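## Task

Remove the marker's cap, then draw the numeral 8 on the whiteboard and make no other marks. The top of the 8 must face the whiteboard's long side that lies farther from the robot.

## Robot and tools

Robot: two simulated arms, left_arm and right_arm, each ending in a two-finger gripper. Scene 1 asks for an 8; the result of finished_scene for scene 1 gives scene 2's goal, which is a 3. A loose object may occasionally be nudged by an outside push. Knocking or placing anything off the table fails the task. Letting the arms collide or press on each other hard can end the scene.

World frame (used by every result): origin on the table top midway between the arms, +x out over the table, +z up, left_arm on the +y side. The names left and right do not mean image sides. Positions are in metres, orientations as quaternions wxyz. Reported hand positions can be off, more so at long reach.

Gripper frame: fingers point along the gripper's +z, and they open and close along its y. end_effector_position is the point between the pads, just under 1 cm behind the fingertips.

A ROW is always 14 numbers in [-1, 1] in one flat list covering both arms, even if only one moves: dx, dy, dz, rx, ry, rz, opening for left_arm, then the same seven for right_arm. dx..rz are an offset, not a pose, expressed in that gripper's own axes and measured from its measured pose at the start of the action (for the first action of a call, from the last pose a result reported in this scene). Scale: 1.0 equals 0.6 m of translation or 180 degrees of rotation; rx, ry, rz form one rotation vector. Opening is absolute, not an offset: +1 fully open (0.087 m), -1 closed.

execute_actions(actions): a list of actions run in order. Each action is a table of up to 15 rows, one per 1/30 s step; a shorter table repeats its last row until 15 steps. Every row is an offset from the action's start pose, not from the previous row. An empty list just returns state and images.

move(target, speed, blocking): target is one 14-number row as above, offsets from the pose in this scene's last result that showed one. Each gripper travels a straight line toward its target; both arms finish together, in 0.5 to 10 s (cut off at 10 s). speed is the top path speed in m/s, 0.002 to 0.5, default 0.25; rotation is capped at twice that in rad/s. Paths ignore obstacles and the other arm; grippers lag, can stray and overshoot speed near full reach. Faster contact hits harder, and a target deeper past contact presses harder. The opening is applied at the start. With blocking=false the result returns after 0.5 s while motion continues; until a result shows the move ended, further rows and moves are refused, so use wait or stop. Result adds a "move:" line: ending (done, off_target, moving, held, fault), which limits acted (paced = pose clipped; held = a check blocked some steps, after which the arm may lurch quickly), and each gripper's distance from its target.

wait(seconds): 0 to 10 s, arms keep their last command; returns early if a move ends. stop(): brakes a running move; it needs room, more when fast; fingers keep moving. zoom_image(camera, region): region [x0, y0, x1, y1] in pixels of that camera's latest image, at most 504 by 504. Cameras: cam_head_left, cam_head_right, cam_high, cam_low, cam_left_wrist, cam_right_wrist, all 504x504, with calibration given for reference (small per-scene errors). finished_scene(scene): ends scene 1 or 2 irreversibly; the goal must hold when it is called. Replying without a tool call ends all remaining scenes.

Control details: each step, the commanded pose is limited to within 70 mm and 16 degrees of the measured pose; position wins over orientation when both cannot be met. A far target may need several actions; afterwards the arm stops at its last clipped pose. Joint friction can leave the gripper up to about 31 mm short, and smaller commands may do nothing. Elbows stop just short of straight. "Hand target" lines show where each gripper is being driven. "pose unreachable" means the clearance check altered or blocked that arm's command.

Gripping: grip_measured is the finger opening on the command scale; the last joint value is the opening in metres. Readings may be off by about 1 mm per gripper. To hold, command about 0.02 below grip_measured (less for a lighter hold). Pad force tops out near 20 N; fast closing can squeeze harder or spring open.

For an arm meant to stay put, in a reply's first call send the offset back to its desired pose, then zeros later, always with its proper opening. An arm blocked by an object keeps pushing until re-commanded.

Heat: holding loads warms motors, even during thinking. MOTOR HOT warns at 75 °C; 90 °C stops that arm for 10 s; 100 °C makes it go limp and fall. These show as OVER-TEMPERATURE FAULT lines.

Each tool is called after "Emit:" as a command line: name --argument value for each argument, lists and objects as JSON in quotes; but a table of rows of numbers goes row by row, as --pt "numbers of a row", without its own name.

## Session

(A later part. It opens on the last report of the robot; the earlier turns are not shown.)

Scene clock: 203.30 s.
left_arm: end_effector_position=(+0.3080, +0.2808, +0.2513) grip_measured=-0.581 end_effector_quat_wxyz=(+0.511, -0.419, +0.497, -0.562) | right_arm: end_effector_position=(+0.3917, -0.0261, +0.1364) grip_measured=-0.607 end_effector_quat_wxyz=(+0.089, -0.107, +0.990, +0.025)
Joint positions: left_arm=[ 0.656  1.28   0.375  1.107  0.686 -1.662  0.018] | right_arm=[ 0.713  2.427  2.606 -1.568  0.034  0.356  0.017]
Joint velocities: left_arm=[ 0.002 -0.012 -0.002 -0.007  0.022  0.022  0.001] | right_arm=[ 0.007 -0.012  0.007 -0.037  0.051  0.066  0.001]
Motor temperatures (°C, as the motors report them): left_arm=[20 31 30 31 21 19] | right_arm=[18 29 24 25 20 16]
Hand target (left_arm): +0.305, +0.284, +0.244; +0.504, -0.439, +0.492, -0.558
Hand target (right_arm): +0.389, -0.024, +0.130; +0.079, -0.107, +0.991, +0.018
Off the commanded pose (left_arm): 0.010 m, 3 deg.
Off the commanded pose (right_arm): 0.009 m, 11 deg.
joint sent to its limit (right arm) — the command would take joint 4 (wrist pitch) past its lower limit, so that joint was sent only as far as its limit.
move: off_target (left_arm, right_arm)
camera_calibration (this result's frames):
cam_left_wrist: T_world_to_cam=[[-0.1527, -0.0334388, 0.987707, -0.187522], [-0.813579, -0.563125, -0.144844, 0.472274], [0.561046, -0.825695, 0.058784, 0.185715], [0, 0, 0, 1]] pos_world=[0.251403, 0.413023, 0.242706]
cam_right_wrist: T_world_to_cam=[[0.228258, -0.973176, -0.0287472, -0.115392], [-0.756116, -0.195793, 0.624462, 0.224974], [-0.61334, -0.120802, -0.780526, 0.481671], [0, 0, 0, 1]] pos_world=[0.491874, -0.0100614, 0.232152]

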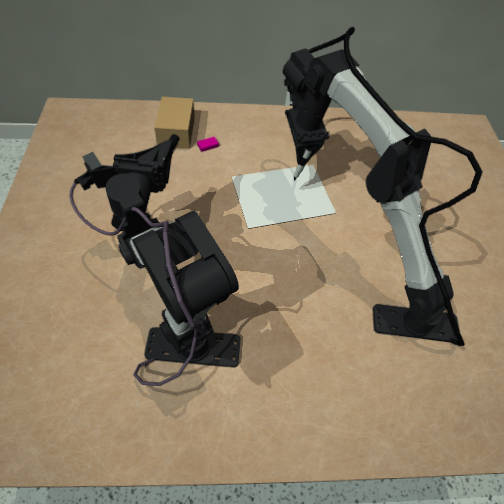

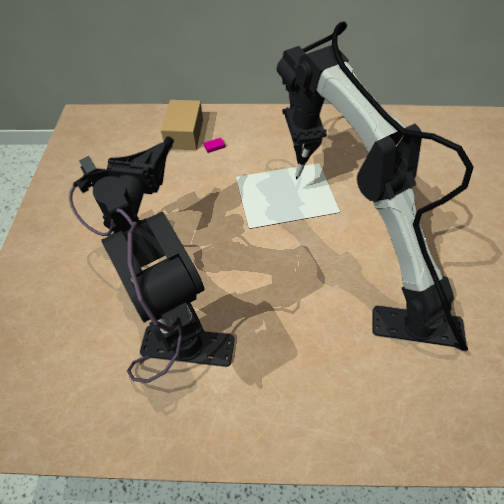

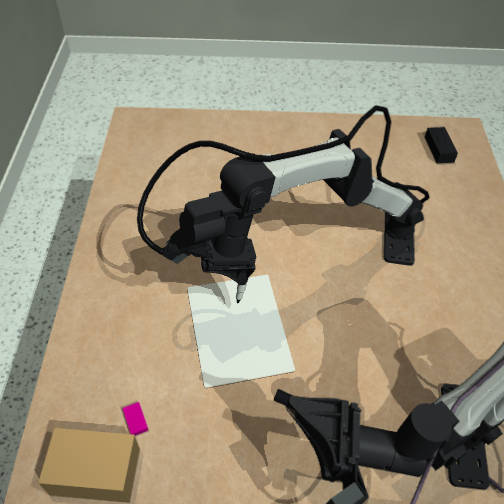

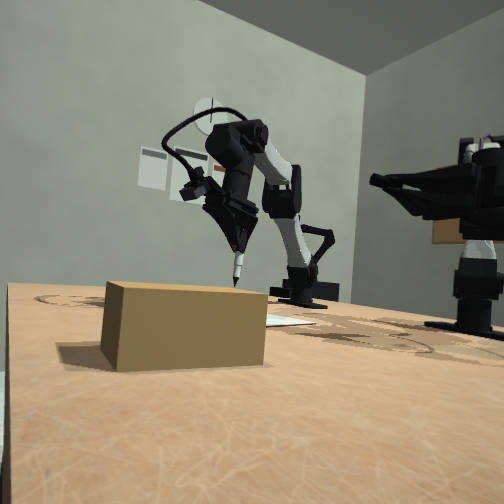

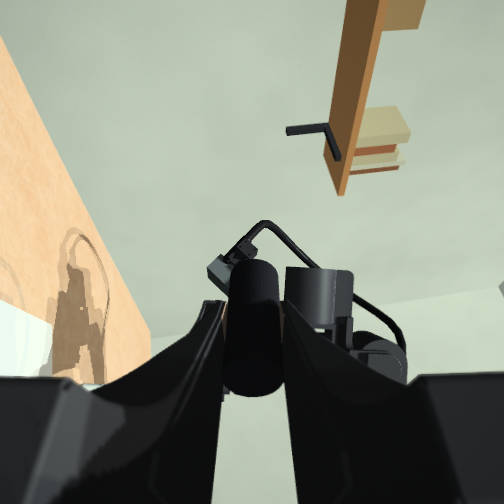

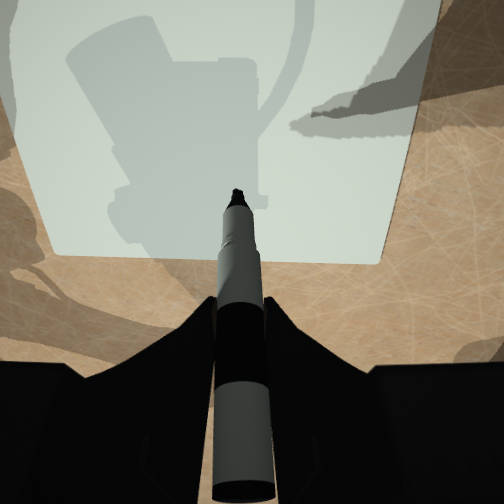

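Emit:
move --target '[0,0,0,0,0,0,-0.62,0.055,0.007,0.068,0,-0.065,0,-0.65]' --speed 0.08

Scene clock: 213.37 s.
left_arm: end_effector_position=(+0.3082, +0.2810, +0.2510) grip_measured=-0.581 end_effector_quat_wxyz=(+0.511, -0.420, +0.497, -0.562) | right_arm: end_effector_position=(+0.3717, -0.0260, +0.0914) grip_measured=-0.607 end_effector_quat_wxyz=(+0.190, -0.102, +0.976, +0.040)
Joint positions: left_arm=[ 0.656  1.28   0.375  1.105  0.685 -1.662  0.018] | right_arm=[ 0.768  2.013  1.718 -0.904  0.12   0.399  0.017]
Joint velocities: left_arm=[-0.007  0.007  0.012 -0.051 -0.022 -0.066 -0.001] | right_arm=[-0.002 -0.007  0.002  0.081 -0.022 -0.007  0.001]
Motor temperatures (°C, as the motors report them): left_arm=[20 29 30 31 21 19] | right_arm=[18 33 25 24 20 16]
Hand target (left_arm): +0.308, +0.281, +0.251; +0.511, -0.419, +0.497, -0.562
Hand target (right_arm): +0.366, -0.026, +0.089; +0.189, -0.103, +0.976, +0.037
Off the commanded pose (left_arm): 0.000 m, 0 deg.
Off the commanded pose (right_arm): 0.006 m, 0 deg.
move: done
camera_calibration (this result's frames):
cam_left_wrist: T_world_to_cam=[[-0.15119, -0.032413, 0.987973, -0.188009], [-0.813161, -0.564211, -0.142949, 0.472171], [0.562059, -0.824994, 0.0589459, 0.185301], [0, 0, 0, 1]] pos_world=[0.251376, 0.413182, 0.242321]
cam_right_wrist: T_world_to_cam=[[0.225645, -0.97364, -0.0333155, -0.110578], [-0.86591, -0.216114, 0.451103, 0.2941], [-0.446412, -0.0729409, -0.89185, 0.38356], [0, 0, 0, 1]] pos_world=[0.450841, -0.0161268, 0.205724]

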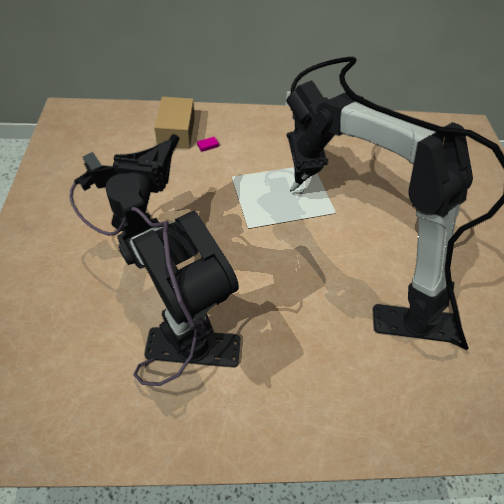

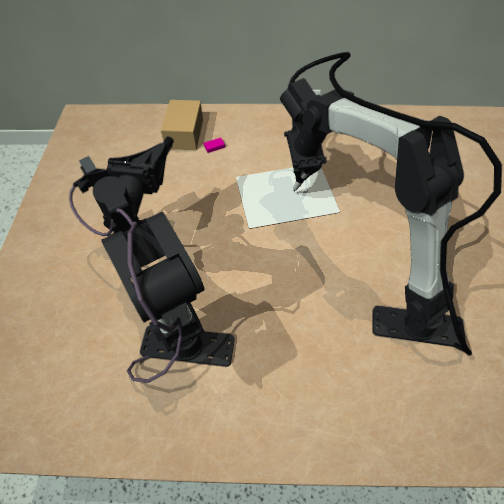

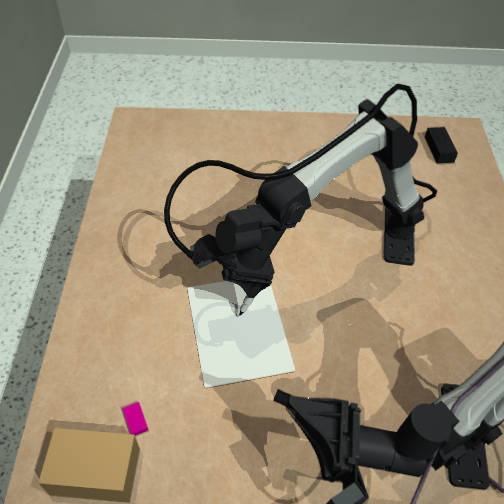

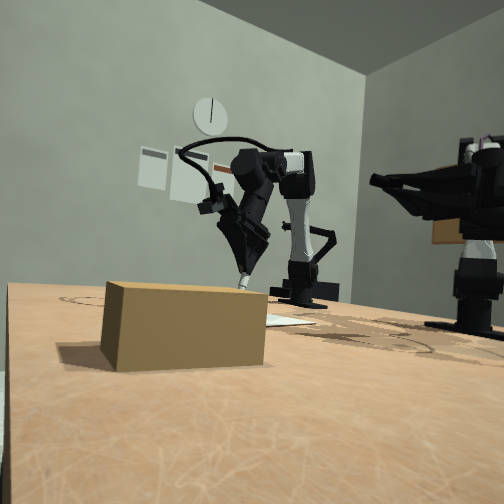

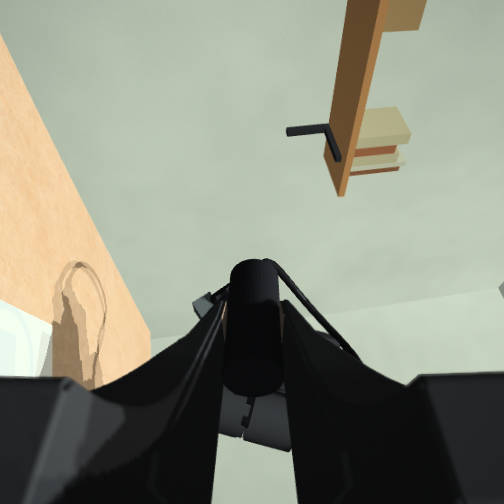

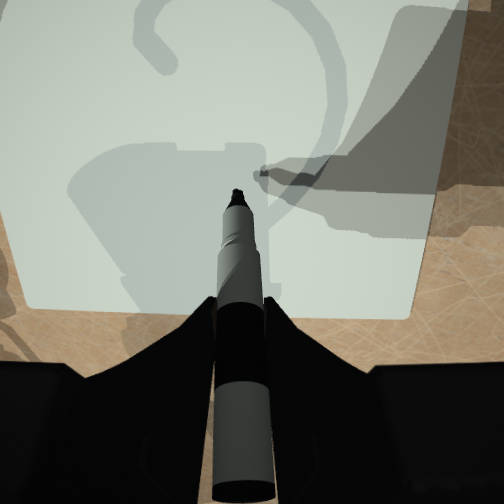

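Emit:
move --target '[0,0,0,0,0,0,-0.62,0.006,0,0.018,0,0.045,0,-0.65]' --speed 0.04

Scene clock: 220.03 s.
left_arm: end_effector_position=(+0.3082, +0.2810, +0.2510) grip_measured=-0.581 end_effector_quat_wxyz=(+0.511, -0.420, +0.497, -0.562) | right_arm: end_effector_position=(+0.3713, -0.0222, +0.0870) grip_measured=-0.607 end_effector_quat_wxyz=(+0.134, -0.106, +0.985, +0.035)
Joint positions: left_arm=[ 0.656  1.28   0.375  1.105  0.685 -1.662  0.018] | right_arm=[ 0.756  2.13   1.894 -1.064  0.069  0.394  0.017]
Joint velocities: left_arm=[-0.017 -0.022 -0.007 -0.066 -0.051  0.007 -0.   ] | right_arm=[ 0.002 -0.017  0.012 -0.022 -0.022  0.007 -0.001]
Motor temperatures (°C, as the motors report them): left_arm=[20 28 30 32 21 19] | right_arm=[18 34 25 24 20 16]
Hand target (left_arm): +0.308, +0.281, +0.251; +0.511, -0.420, +0.497, -0.562
Hand target (right_arm): +0.372, -0.025, +0.081; +0.121, -0.105, +0.987, +0.032
Off the commanded pose (left_arm): 0.000 m, 0 deg.
Off the commanded pose (right_arm): 0.008 m, 2 deg.
move: done
camera_calibration (this result's frames):
cam_left_wrist: T_world_to_cam=[[-0.15119, -0.032413, 0.987973, -0.188009], [-0.813161, -0.564211, -0.142949, 0.472171], [0.562059, -0.824994, 0.0589459, 0.185301], [0, 0, 0, 1]] pos_world=[0.251376, 0.413182, 0.242321]
cam_right_wrist: T_world_to_cam=[[0.229782, -0.972522, -0.0374217, -0.108128], [-0.808879, -0.212217, 0.548341, 0.26701], [-0.541216, -0.0957291, -0.835417, 0.409592], [0, 0, 0, 1]] pos_world=[0.462502, -0.0092827, 0.191721]

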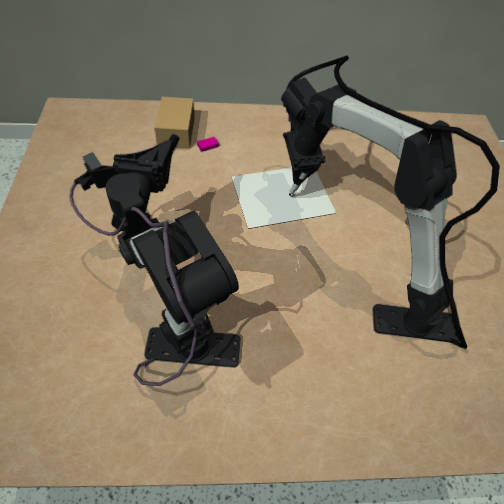

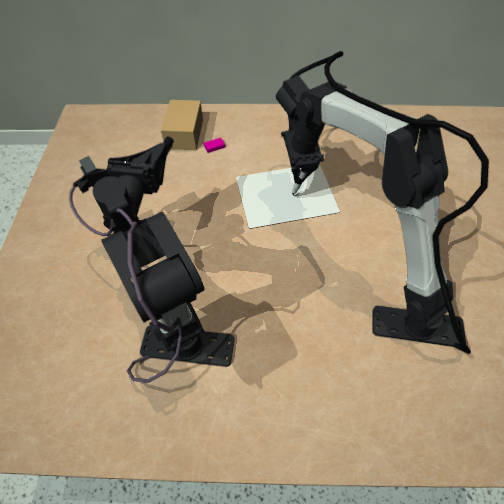

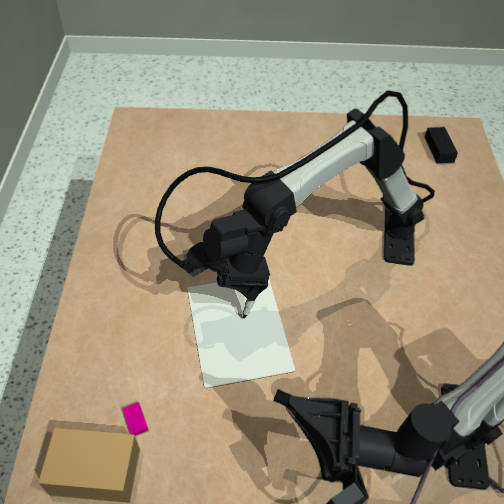

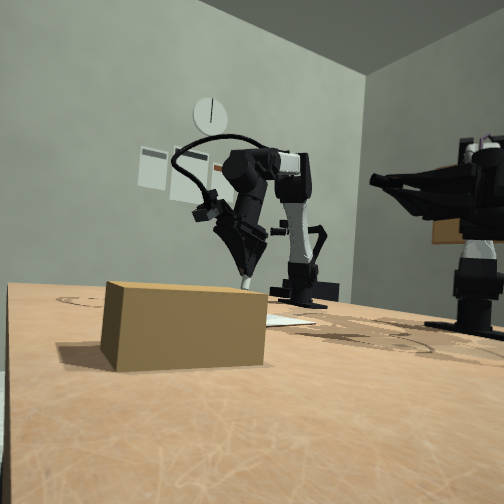

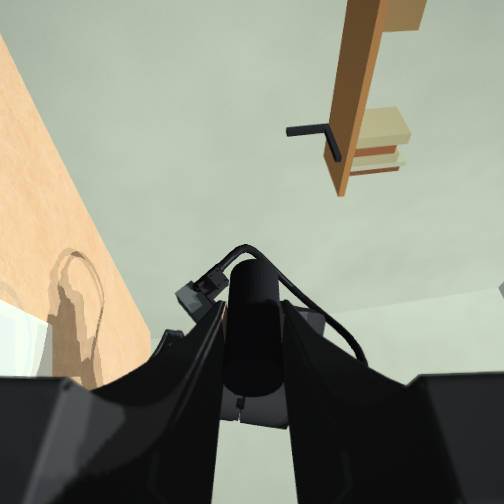

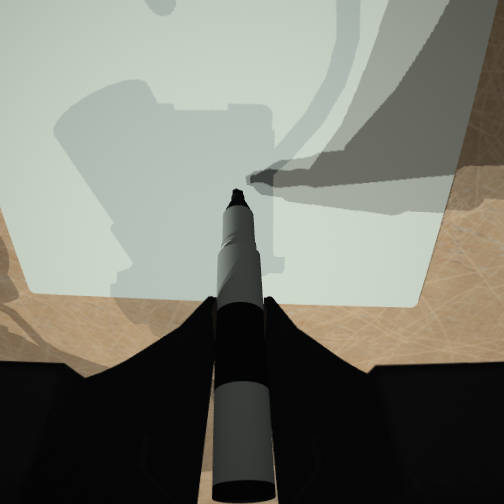

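Emit:
move --target '[0,0,0,0,0,0,-0.62,0.009,0,0.032,0,0.008,0,-0.65]' --speed 0.02

Scene clock: 225.50 s.
left_arm: end_effector_position=(+0.3082, +0.2810, +0.2510) grip_measured=-0.581 end_effector_quat_wxyz=(+0.511, -0.420, +0.497, -0.562) | right_arm: end_effector_position=(+0.3758, -0.0184, +0.0879) grip_measured=-0.607 end_effector_quat_wxyz=(+0.144, -0.107, +0.983, +0.042)
Joint positions: left_arm=[ 0.656  1.28   0.375  1.105  0.685 -1.662  0.018] | right_arm=[ 0.756  2.13   1.894 -1.041  0.065  0.392  0.017]
Joint velocities: left_arm=[-0.012 -0.007 -0.002 -0.051  0.125  0.007 -0.001] | right_arm=[-0.002  0.012  0.002 -0.051 -0.051 -0.037  0.001]
Motor temperatures (°C, as the motors report them): left_arm=[20 27 30 32 21 19] | right_arm=[18 35 25 24 20 16]
Hand target (left_arm): +0.308, +0.281, +0.251; +0.511, -0.420, +0.497, -0.562
Hand target (right_arm): +0.371, -0.021, +0.068; +0.122, -0.106, +0.986, +0.034
Off the commanded pose (left_arm): 0.000 m, 0 deg.
Off the commanded pose (right_arm): 0.022 m, 3 deg.
move: off_target (right_arm)
camera_calibration (this result's frames):
cam_left_wrist: T_world_to_cam=[[-0.15119, -0.032413, 0.987973, -0.188009], [-0.813161, -0.564211, -0.142949, 0.472171], [0.562059, -0.824994, 0.0589459, 0.185301], [0, 0, 0, 1]] pos_world=[0.251376, 0.413182, 0.242321]
cam_right_wrist: T_world_to_cam=[[0.233601, -0.971114, -0.0486708, -0.105822], [-0.817698, -0.223289, 0.530577, 0.27566], [-0.526118, -0.0841453, -0.846238, 0.408623], [0, 0, 0, 1]] pos_world=[0.465111, -0.0068294, 0.194383]

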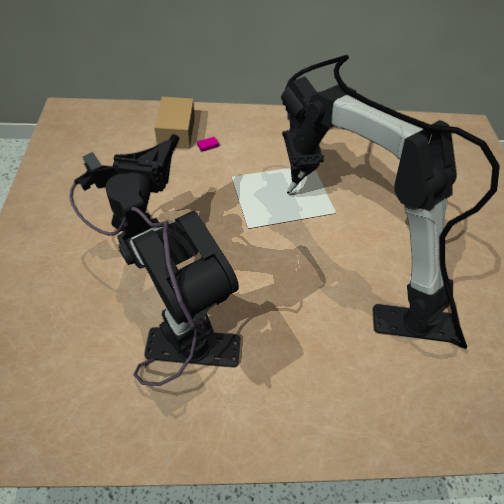

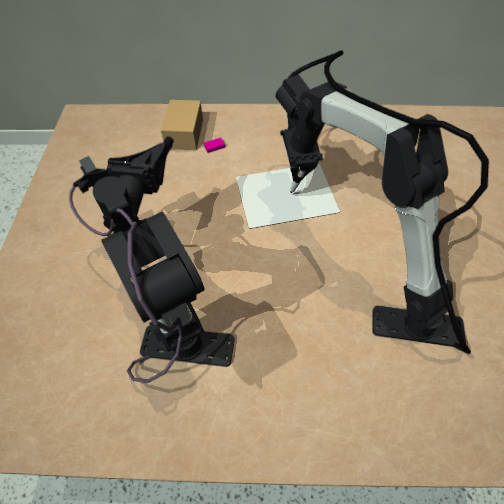

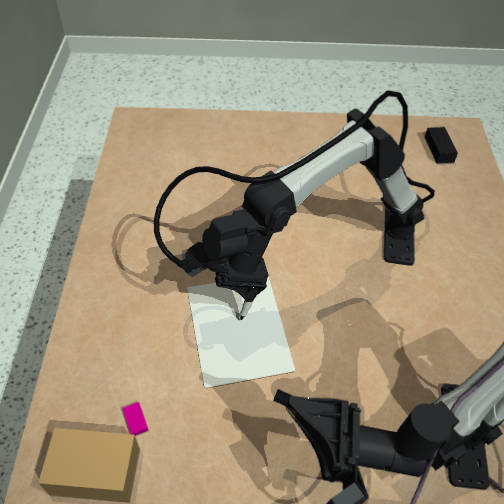

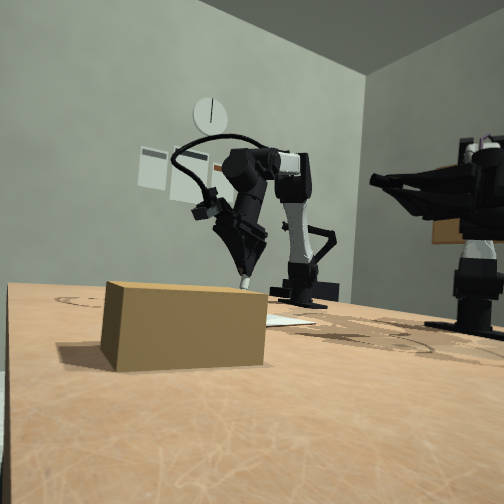

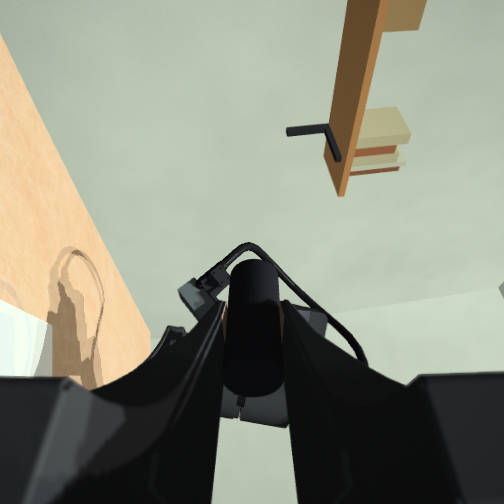

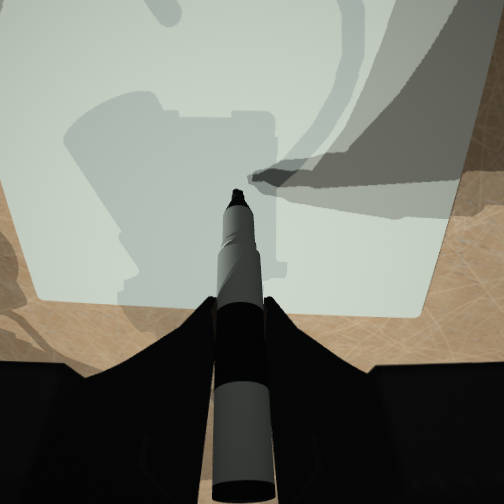

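Emit:
execute_actions --actions '[[[0,0,0,0,0,0,-0.62,0.023,-0.008,0.036,0.0114,0.023,-0.002,-0.65]]]'

Scene clock: 253.80 s.
left_arm: end_effector_position=(+0.3082, +0.2810, +0.2510) grip_measured=-0.581 end_effector_quat_wxyz=(+0.511, -0.420, +0.497, -0.562) | right_arm: end_effector_position=(+0.3730, -0.0198, +0.0775) grip_measured=-0.607 end_effector_quat_wxyz=(+0.129, -0.108, +0.985, +0.036)
Joint positions: left_arm=[ 0.656  1.28   0.375  1.105  0.685 -1.662  0.018] | right_arm=[ 0.756  2.153  1.894 -1.051  0.063  0.392  0.017]
Joint velocities: left_arm=[-0.022  0.002  0.007 -0.022  0.066  0.051 -0.001] | right_arm=[-0.002  0.002  0.012 -0.007 -0.037 -0.051  0.   ]
Motor temperatures (°C, as the motors report them): left_arm=[20 24 30 33 21 19] | right_arm=[18 37 24 24 19 16]
Hand target (left_arm): +0.308, +0.281, +0.251; +0.511, -0.420, +0.497, -0.562
Hand target (right_arm): +0.370, -0.023, +0.064; +0.111, -0.109, +0.988, +0.020
Off the commanded pose (left_arm): 0.000 m, 0 deg.
Off the commanded pose (right_arm): 0.015 m, 3 deg.
camera_calibration (this result's frames):
cam_left_wrist: T_world_to_cam=[[-0.15119, -0.032413, 0.987973, -0.188009], [-0.813161, -0.564211, -0.142949, 0.472171], [0.562059, -0.824994, 0.0589459, 0.185301], [0, 0, 0, 1]] pos_world=[0.251376, 0.413182, 0.242321]
cam_right_wrist: T_world_to_cam=[[0.233064, -0.971691, -0.0386989, -0.107637], [-0.802007, -0.214566, 0.557447, 0.270774], [-0.549969, -0.0988841, -0.82931, 0.405533], [0, 0, 0, 1]] pos_world=[0.46528, -0.00639052, 0.181205]

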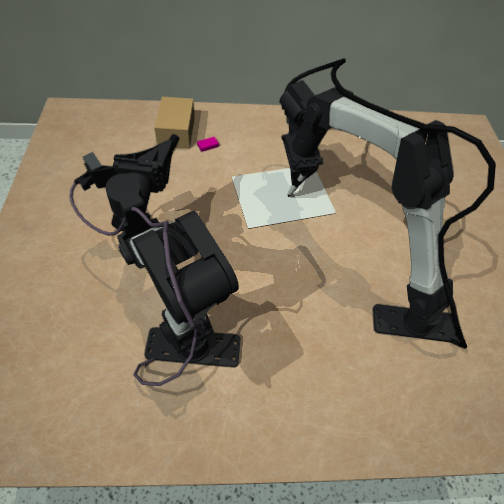

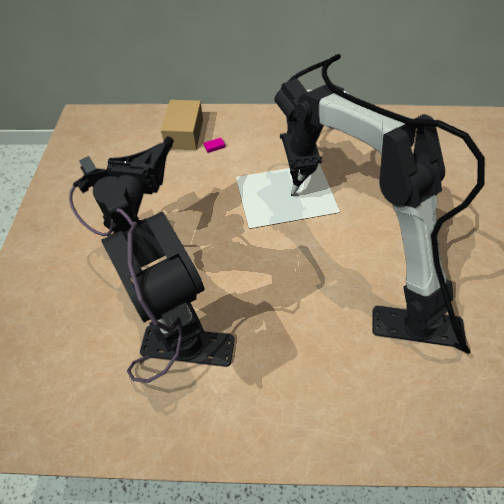

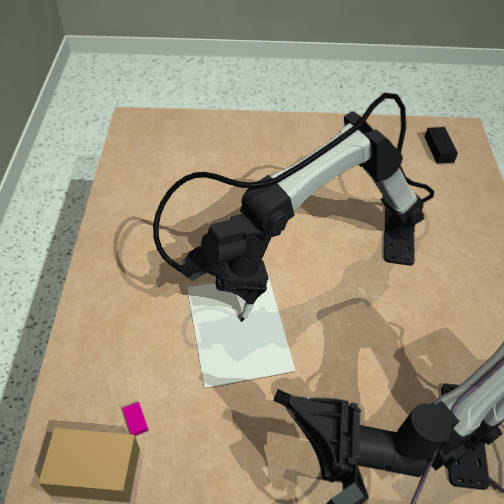

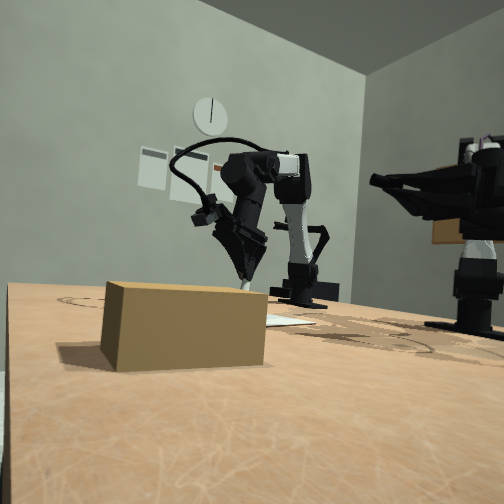

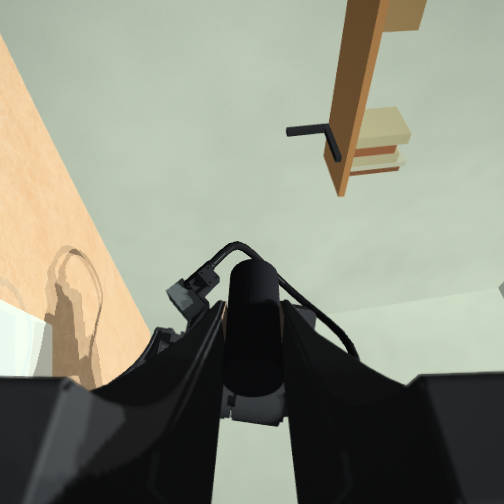

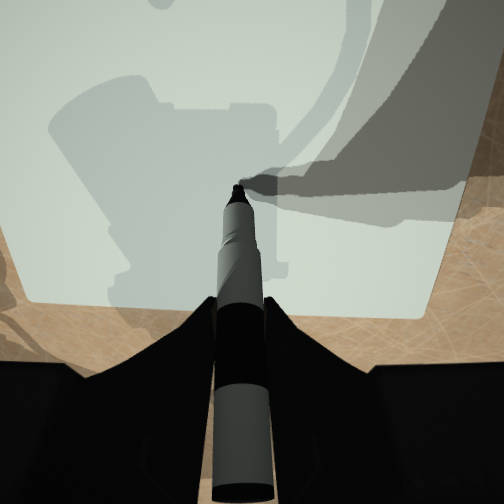

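Emit:
execute_actions --actions '[[[0,0,0,0,0,0,-0.62,0.0065,0.025,0.028,-0.001,0.003,-0.0085,-0.65]]]'

Scene clock: 263.80 s.
left_arm: end_effector_position=(+0.3082, +0.2810, +0.2510) grip_measured=-0.581 end_effector_quat_wxyz=(+0.511, -0.420, +0.497, -0.562) | right_arm: end_effector_position=(+0.3719, -0.0165, +0.0776) grip_measured=-0.607 end_effector_quat_wxyz=(+0.137, -0.114, +0.984, +0.027)
Joint positions: left_arm=[ 0.656  1.28   0.375  1.105  0.685 -1.662  0.018] | right_arm=[ 0.773  2.153  1.894 -1.047  0.089  0.392  0.017]
Joint velocities: left_arm=[ 0.002 -0.007  0.002 -0.037  0.022 -0.007 -0.   ] | right_arm=[-0.012 -0.007  0.017 -0.037 -0.022  0.007 -0.001]
Motor temperatures (°C, as the motors report them): left_arm=[20 24 30 33 21 19] | right_arm=[18 37 25 24 19 16]
Hand target (left_arm): +0.308, +0.281, +0.251; +0.511, -0.420, +0.497, -0.562
Hand target (right_arm): +0.370, -0.005, +0.062; +0.125, -0.121, +0.984, +0.034
Off the commanded pose (left_arm): 0.000 m, 0 deg.
Off the commanded pose (right_arm): 0.021 m, 2 deg.
camera_calibration (this result's frames):
cam_left_wrist: T_world_to_cam=[[-0.15119, -0.032413, 0.987973, -0.188009], [-0.813161, -0.564211, -0.142949, 0.472171], [0.562059, -0.824994, 0.0589459, 0.185301], [0, 0, 0, 1]] pos_world=[0.251376, 0.413182, 0.242321]
cam_right_wrist: T_world_to_cam=[[0.243701, -0.969698, -0.0171765, -0.109824], [-0.809738, -0.213184, 0.546696, 0.274314], [-0.533792, -0.119322, -0.837155, 0.399562], [0, 0, 0, 1]] pos_world=[0.46217, -0.000340526, 0.182643]

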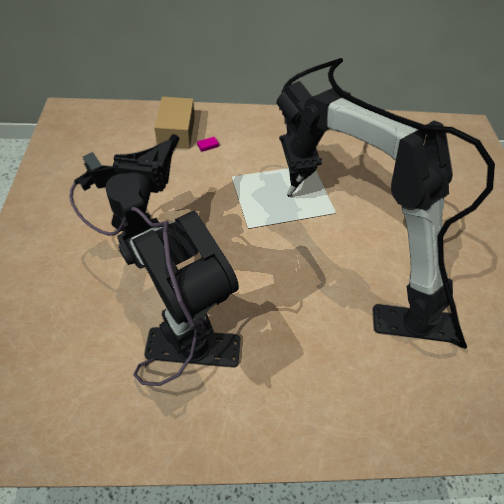

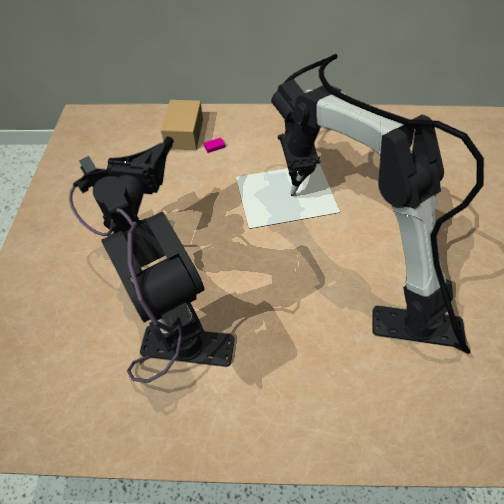

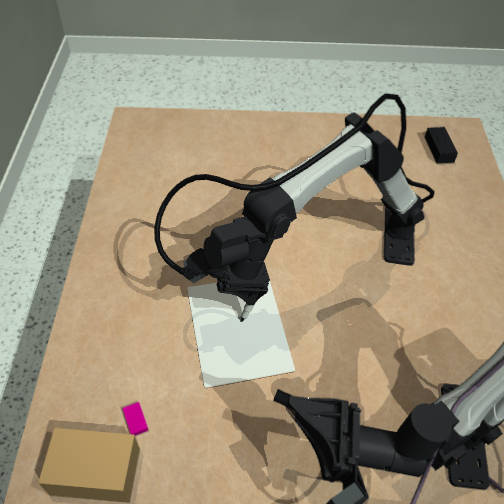

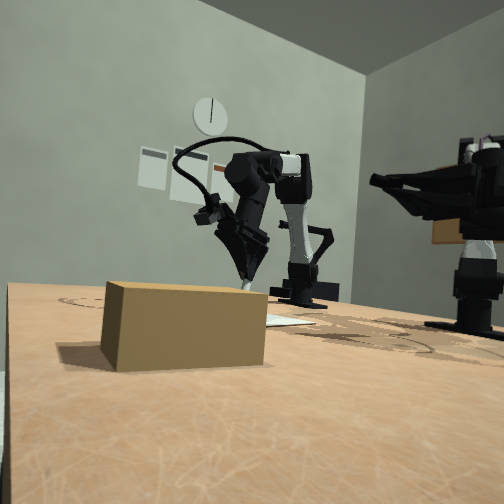

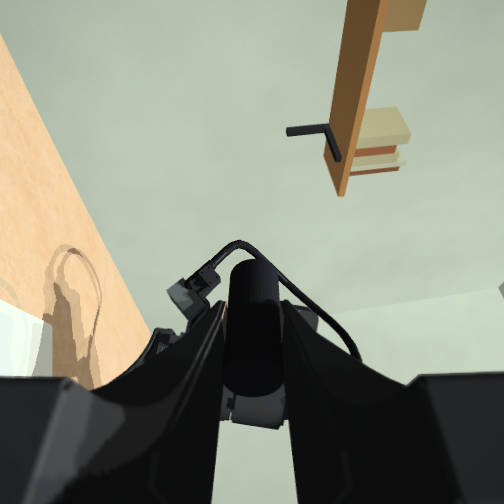

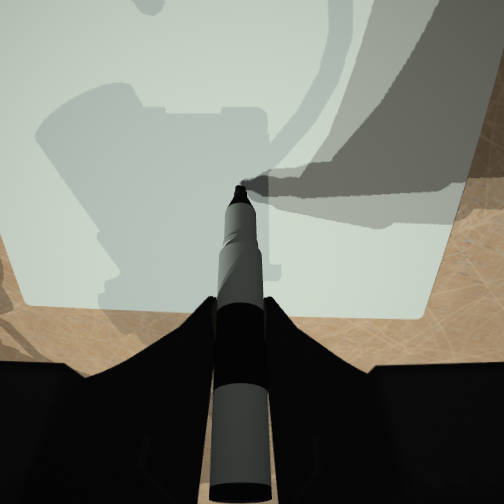

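Emit:
execute_actions --actions '[[[0,0,0,0,0,0,-0.62,-0.011,0.037,0.032,-0.035,0.002,0.001,-0.65]]]'

Scene clock: 271.50 s.
left_arm: end_effector_position=(+0.3082, +0.2810, +0.2510) grip_measured=-0.581 end_effector_quat_wxyz=(+0.511, -0.420, +0.497, -0.562) | right_arm: end_effector_position=(+0.3756, +0.0024, +0.0777) grip_measured=-0.607 end_effector_quat_wxyz=(+0.141, -0.119, +0.980, +0.073)
Joint positions: left_arm=[ 0.656  1.28   0.375  1.105  0.685 -1.662  0.018] | right_arm=[ 0.772  2.159  1.894 -0.988  0.011  0.39   0.017]
Joint velocities: left_arm=[-0.022 -0.022  0.002  0.022  0.037 -0.022  0.001] | right_arm=[ 0.022 -0.002 -0.017  0.081 -0.051  0.022 -0.001]
Motor temperatures (°C, as the motors report them): left_arm=[20 23 30 33 21 19] | right_arm=[18 37 25 24 19 16]
Hand target (left_arm): +0.308, +0.281, +0.251; +0.511, -0.420, +0.497, -0.562
Hand target (right_arm): +0.377, +0.008, +0.062; +0.126, -0.120, +0.981, +0.080
Off the commanded pose (left_arm): 0.000 m, 0 deg.
Off the commanded pose (right_arm): 0.017 m, 2 deg.
camera_calibration (this result's frames):
cam_left_wrist: T_world_to_cam=[[-0.15119, -0.032413, 0.987973, -0.188009], [-0.813161, -0.564211, -0.142949, 0.472171], [0.562059, -0.824994, 0.0589459, 0.185301], [0, 0, 0, 1]] pos_world=[0.251376, 0.413182, 0.242321]
cam_right_wrist: T_world_to_cam=[[0.265384, -0.958421, -0.10488, -0.0937128], [-0.803421, -0.279968, 0.525483, 0.280765], [-0.532997, -0.0551922, -0.844315, 0.403986], [0, 0, 0, 1]] pos_world=[0.465765, 0.0110858, 0.183726]

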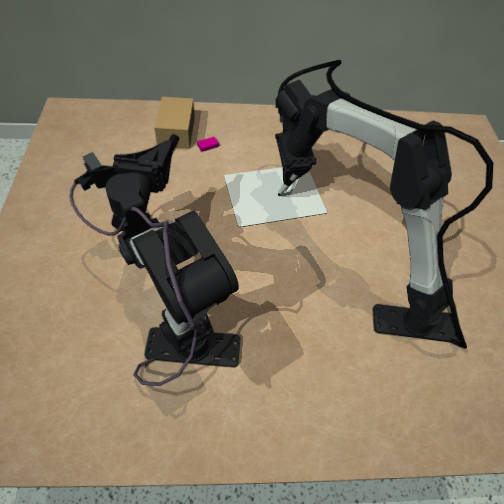

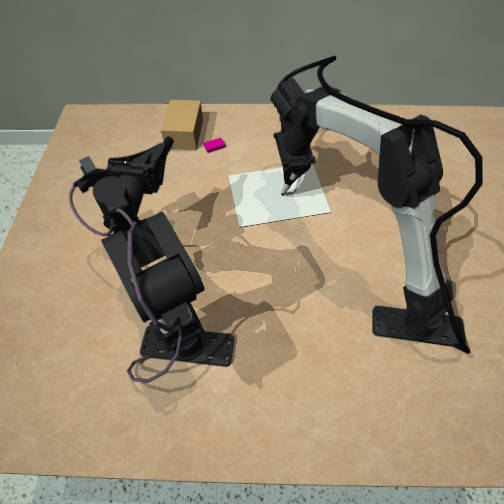

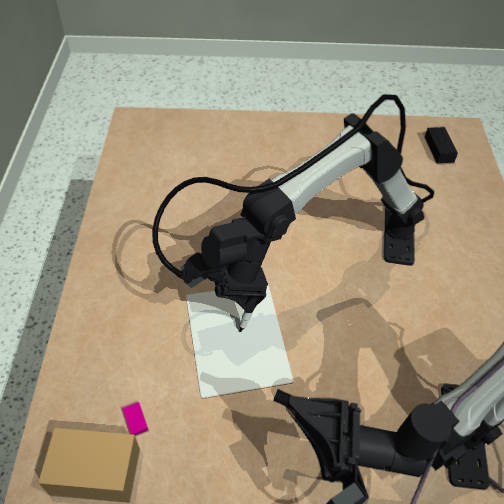

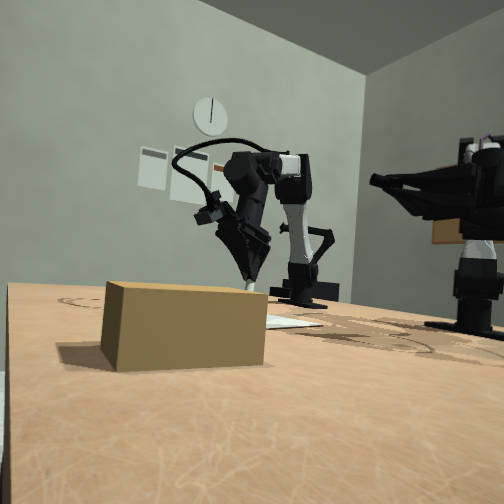

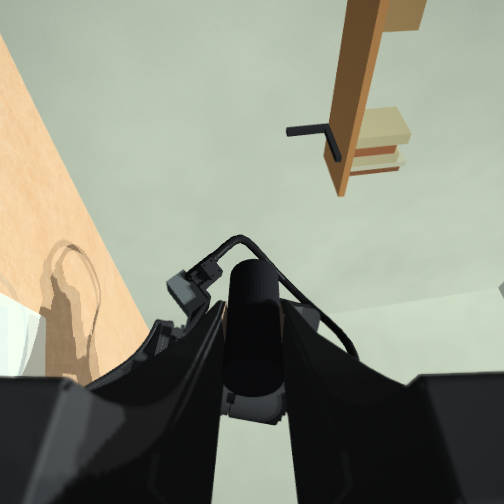

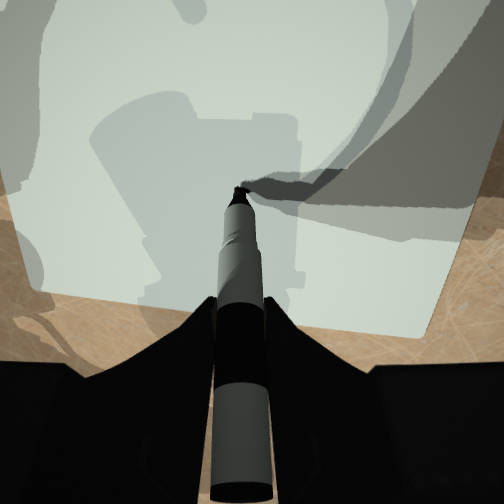

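Emit:
move --target '[0.037,0.305,-0.092,-0.55,0,0,-0.62,0,0,0,0,0,0,-0.65]' --speed 0.3

Emit:
move --target '[0,0,0.075,0,0,0,-0.62,0,0,0,0,0,0,-0.65]' --speed 0.04

Scene clock: 289.00 s.
left_arm: end_effector_position=(+0.2828, +0.2694, +0.0641) grip_measured=-0.580 end_effector_quat_wxyz=(-0.020, +0.656, -0.754, +0.003) | right_arm: end_effector_position=(+0.3760, +0.0032, +0.0775) grip_measured=-0.607 end_effector_quat_wxyz=(+0.141, -0.119, +0.980, +0.074)
Joint positions: left_arm=[ 0.327  1.813  1.351 -1.071 -0.013 -1.199  0.018] | right_arm=[ 0.772  2.16   1.894 -0.985  0.009  0.39   0.017]
Joint velocities: left_arm=[ 0.002  0.007 -0.002  0.022  0.022 -0.051  0.   ] | right_arm=[ 0.017  0.002  0.007  0.022  0.037 -0.051 -0.   ]
Motor temperatures (°C, as the motors report them): left_arm=[20 23 31 33 21 19] | right_arm=[18 38 26 24 19 16]
Hand target (left_arm): +0.280, +0.268, +0.061; +0.010, -0.657, +0.754, +0.009
Hand target (right_arm): +0.376, +0.002, +0.078; +0.140, -0.119, +0.980, +0.073
Off the commanded pose (left_arm): 0.004 m, 2 deg.
Off the commanded pose (right_arm): 0.001 m, 0 deg.
move: done
camera_calibration (this result's frames):
cam_left_wrist: T_world_to_cam=[[0.987791, -0.154119, 0.0227133, -0.235005], [-0.122076, -0.675208, 0.727456, 0.196897], [-0.0967788, -0.721347, -0.685778, 0.407134], [0, 0, 0, 1]] pos_world=[0.295575, 0.390412, 0.141308]
cam_right_wrist: T_world_to_cam=[[0.266131, -0.957901, -0.107709, -0.0931652], [-0.803512, -0.282175, 0.524162, 0.281489], [-0.532488, -0.0529505, -0.84478, 0.403898], [0, 0, 0, 1]] pos_world=[0.466045, 0.0115728, 0.183624]

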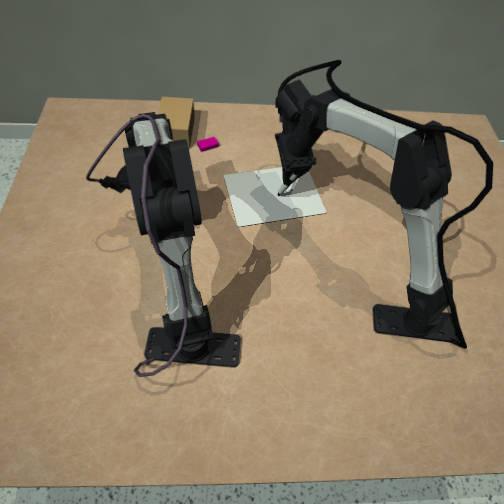

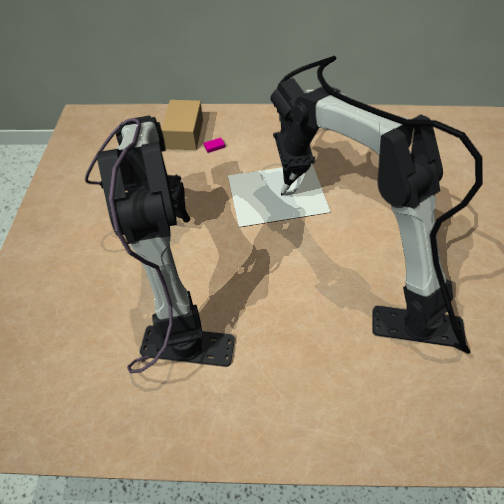

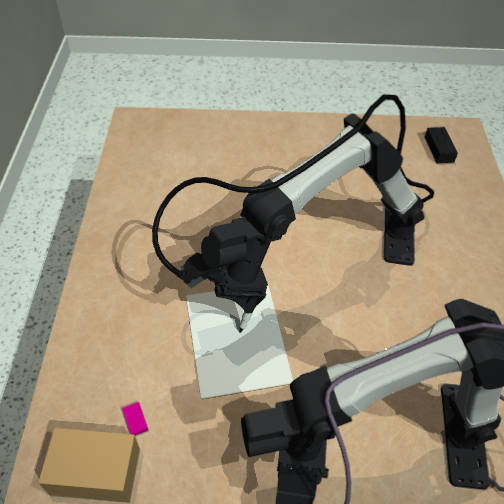

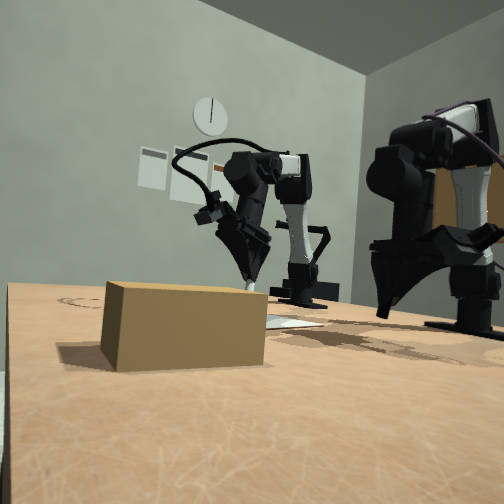

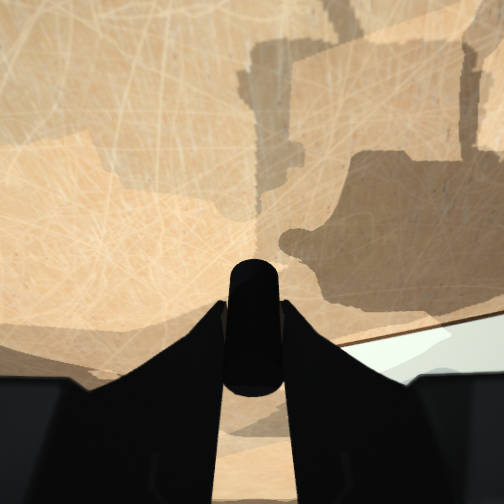

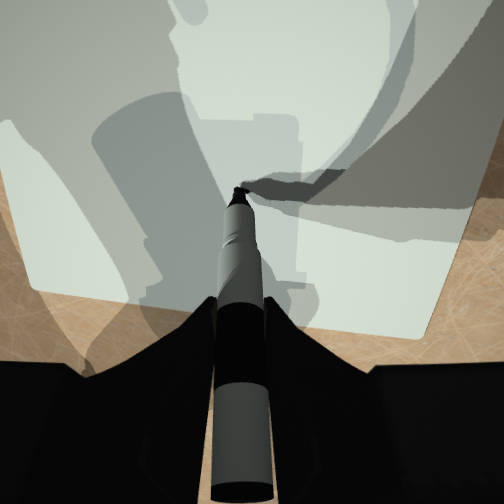

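Scene clock: 290.57 s.
left_arm: end_effector_position=(+0.2871, +0.2704, +0.0309) grip_measured=-0.580 end_effector_quat_wxyz=(-0.029, +0.656, -0.754, +0.008) | right_arm: end_effector_position=(+0.3760, +0.0032, +0.0775) grip_measured=-0.607 end_effector_quat_wxyz=(+0.141, -0.119, +0.980, +0.074)
Joint positions: left_arm=[ 0.327  1.845  1.256 -0.922 -0.013 -1.199  0.018] | right_arm=[ 0.772  2.16   1.894 -0.985  0.009  0.39   0.017]
Joint velocities: left_arm=[-0.007  0.032 -0.002  0.007  0.022  0.007  0.001] | right_arm=[ 0.002 -0.017 -0.002  0.037 -0.066 -0.051  0.   ]
Motor temperatures (°C, as the motors report them): left_arm=[20 23 31 33 21 19] | right_arm=[18 38 26 24 19 16]
Hand target (left_arm): +0.284, +0.270, +0.020; +0.020, -0.656, +0.754, -0.003
Hand target (right_arm): +0.376, +0.003, +0.077; +0.141, -0.119, +0.980, +0.074
Off the commanded pose (left_arm): 0.012 m, 1 deg.
Off the commanded pose (right_arm): 0.000 m, 0 deg.
move: off_target (left_arm)
camera_calibration (this result's frames):
cam_left_wrist: T_world_to_cam=[[0.987145, -0.154273, 0.0417699, -0.238723], [-0.136597, -0.678658, 0.72164, 0.227607], [-0.0829818, -0.718069, -0.691008, 0.380787], [0, 0, 0, 1]] pos_world=[0.298343, 0.39107, 0.108847]
cam_right_wrist: T_world_to_cam=[[0.266131, -0.957901, -0.107709, -0.0931652], [-0.803512, -0.282175, 0.524162, 0.281489], [-0.532488, -0.0529505, -0.84478, 0.403898], [0, 0, 0, 1]] pos_world=[0.466045, 0.0115728, 0.183624]

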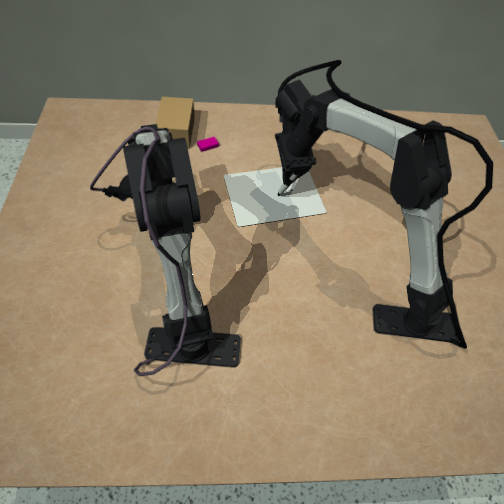

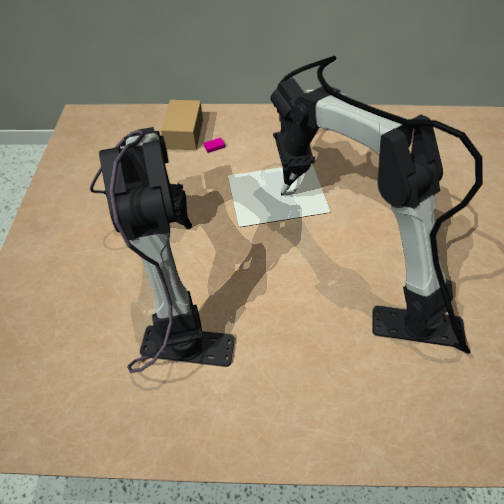

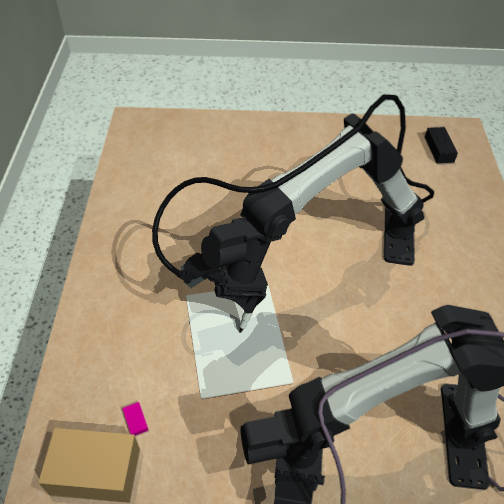

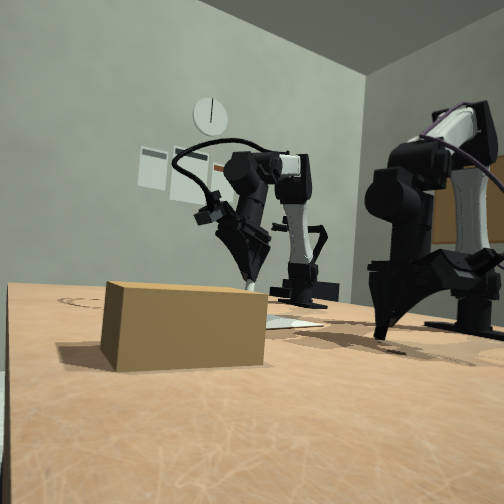

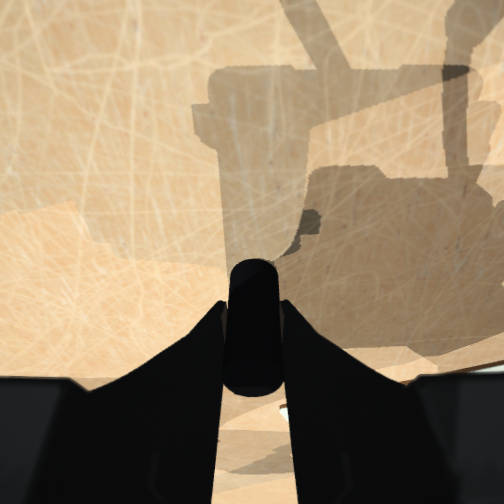

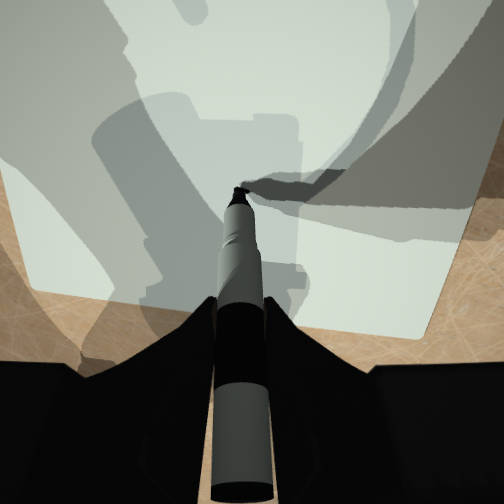

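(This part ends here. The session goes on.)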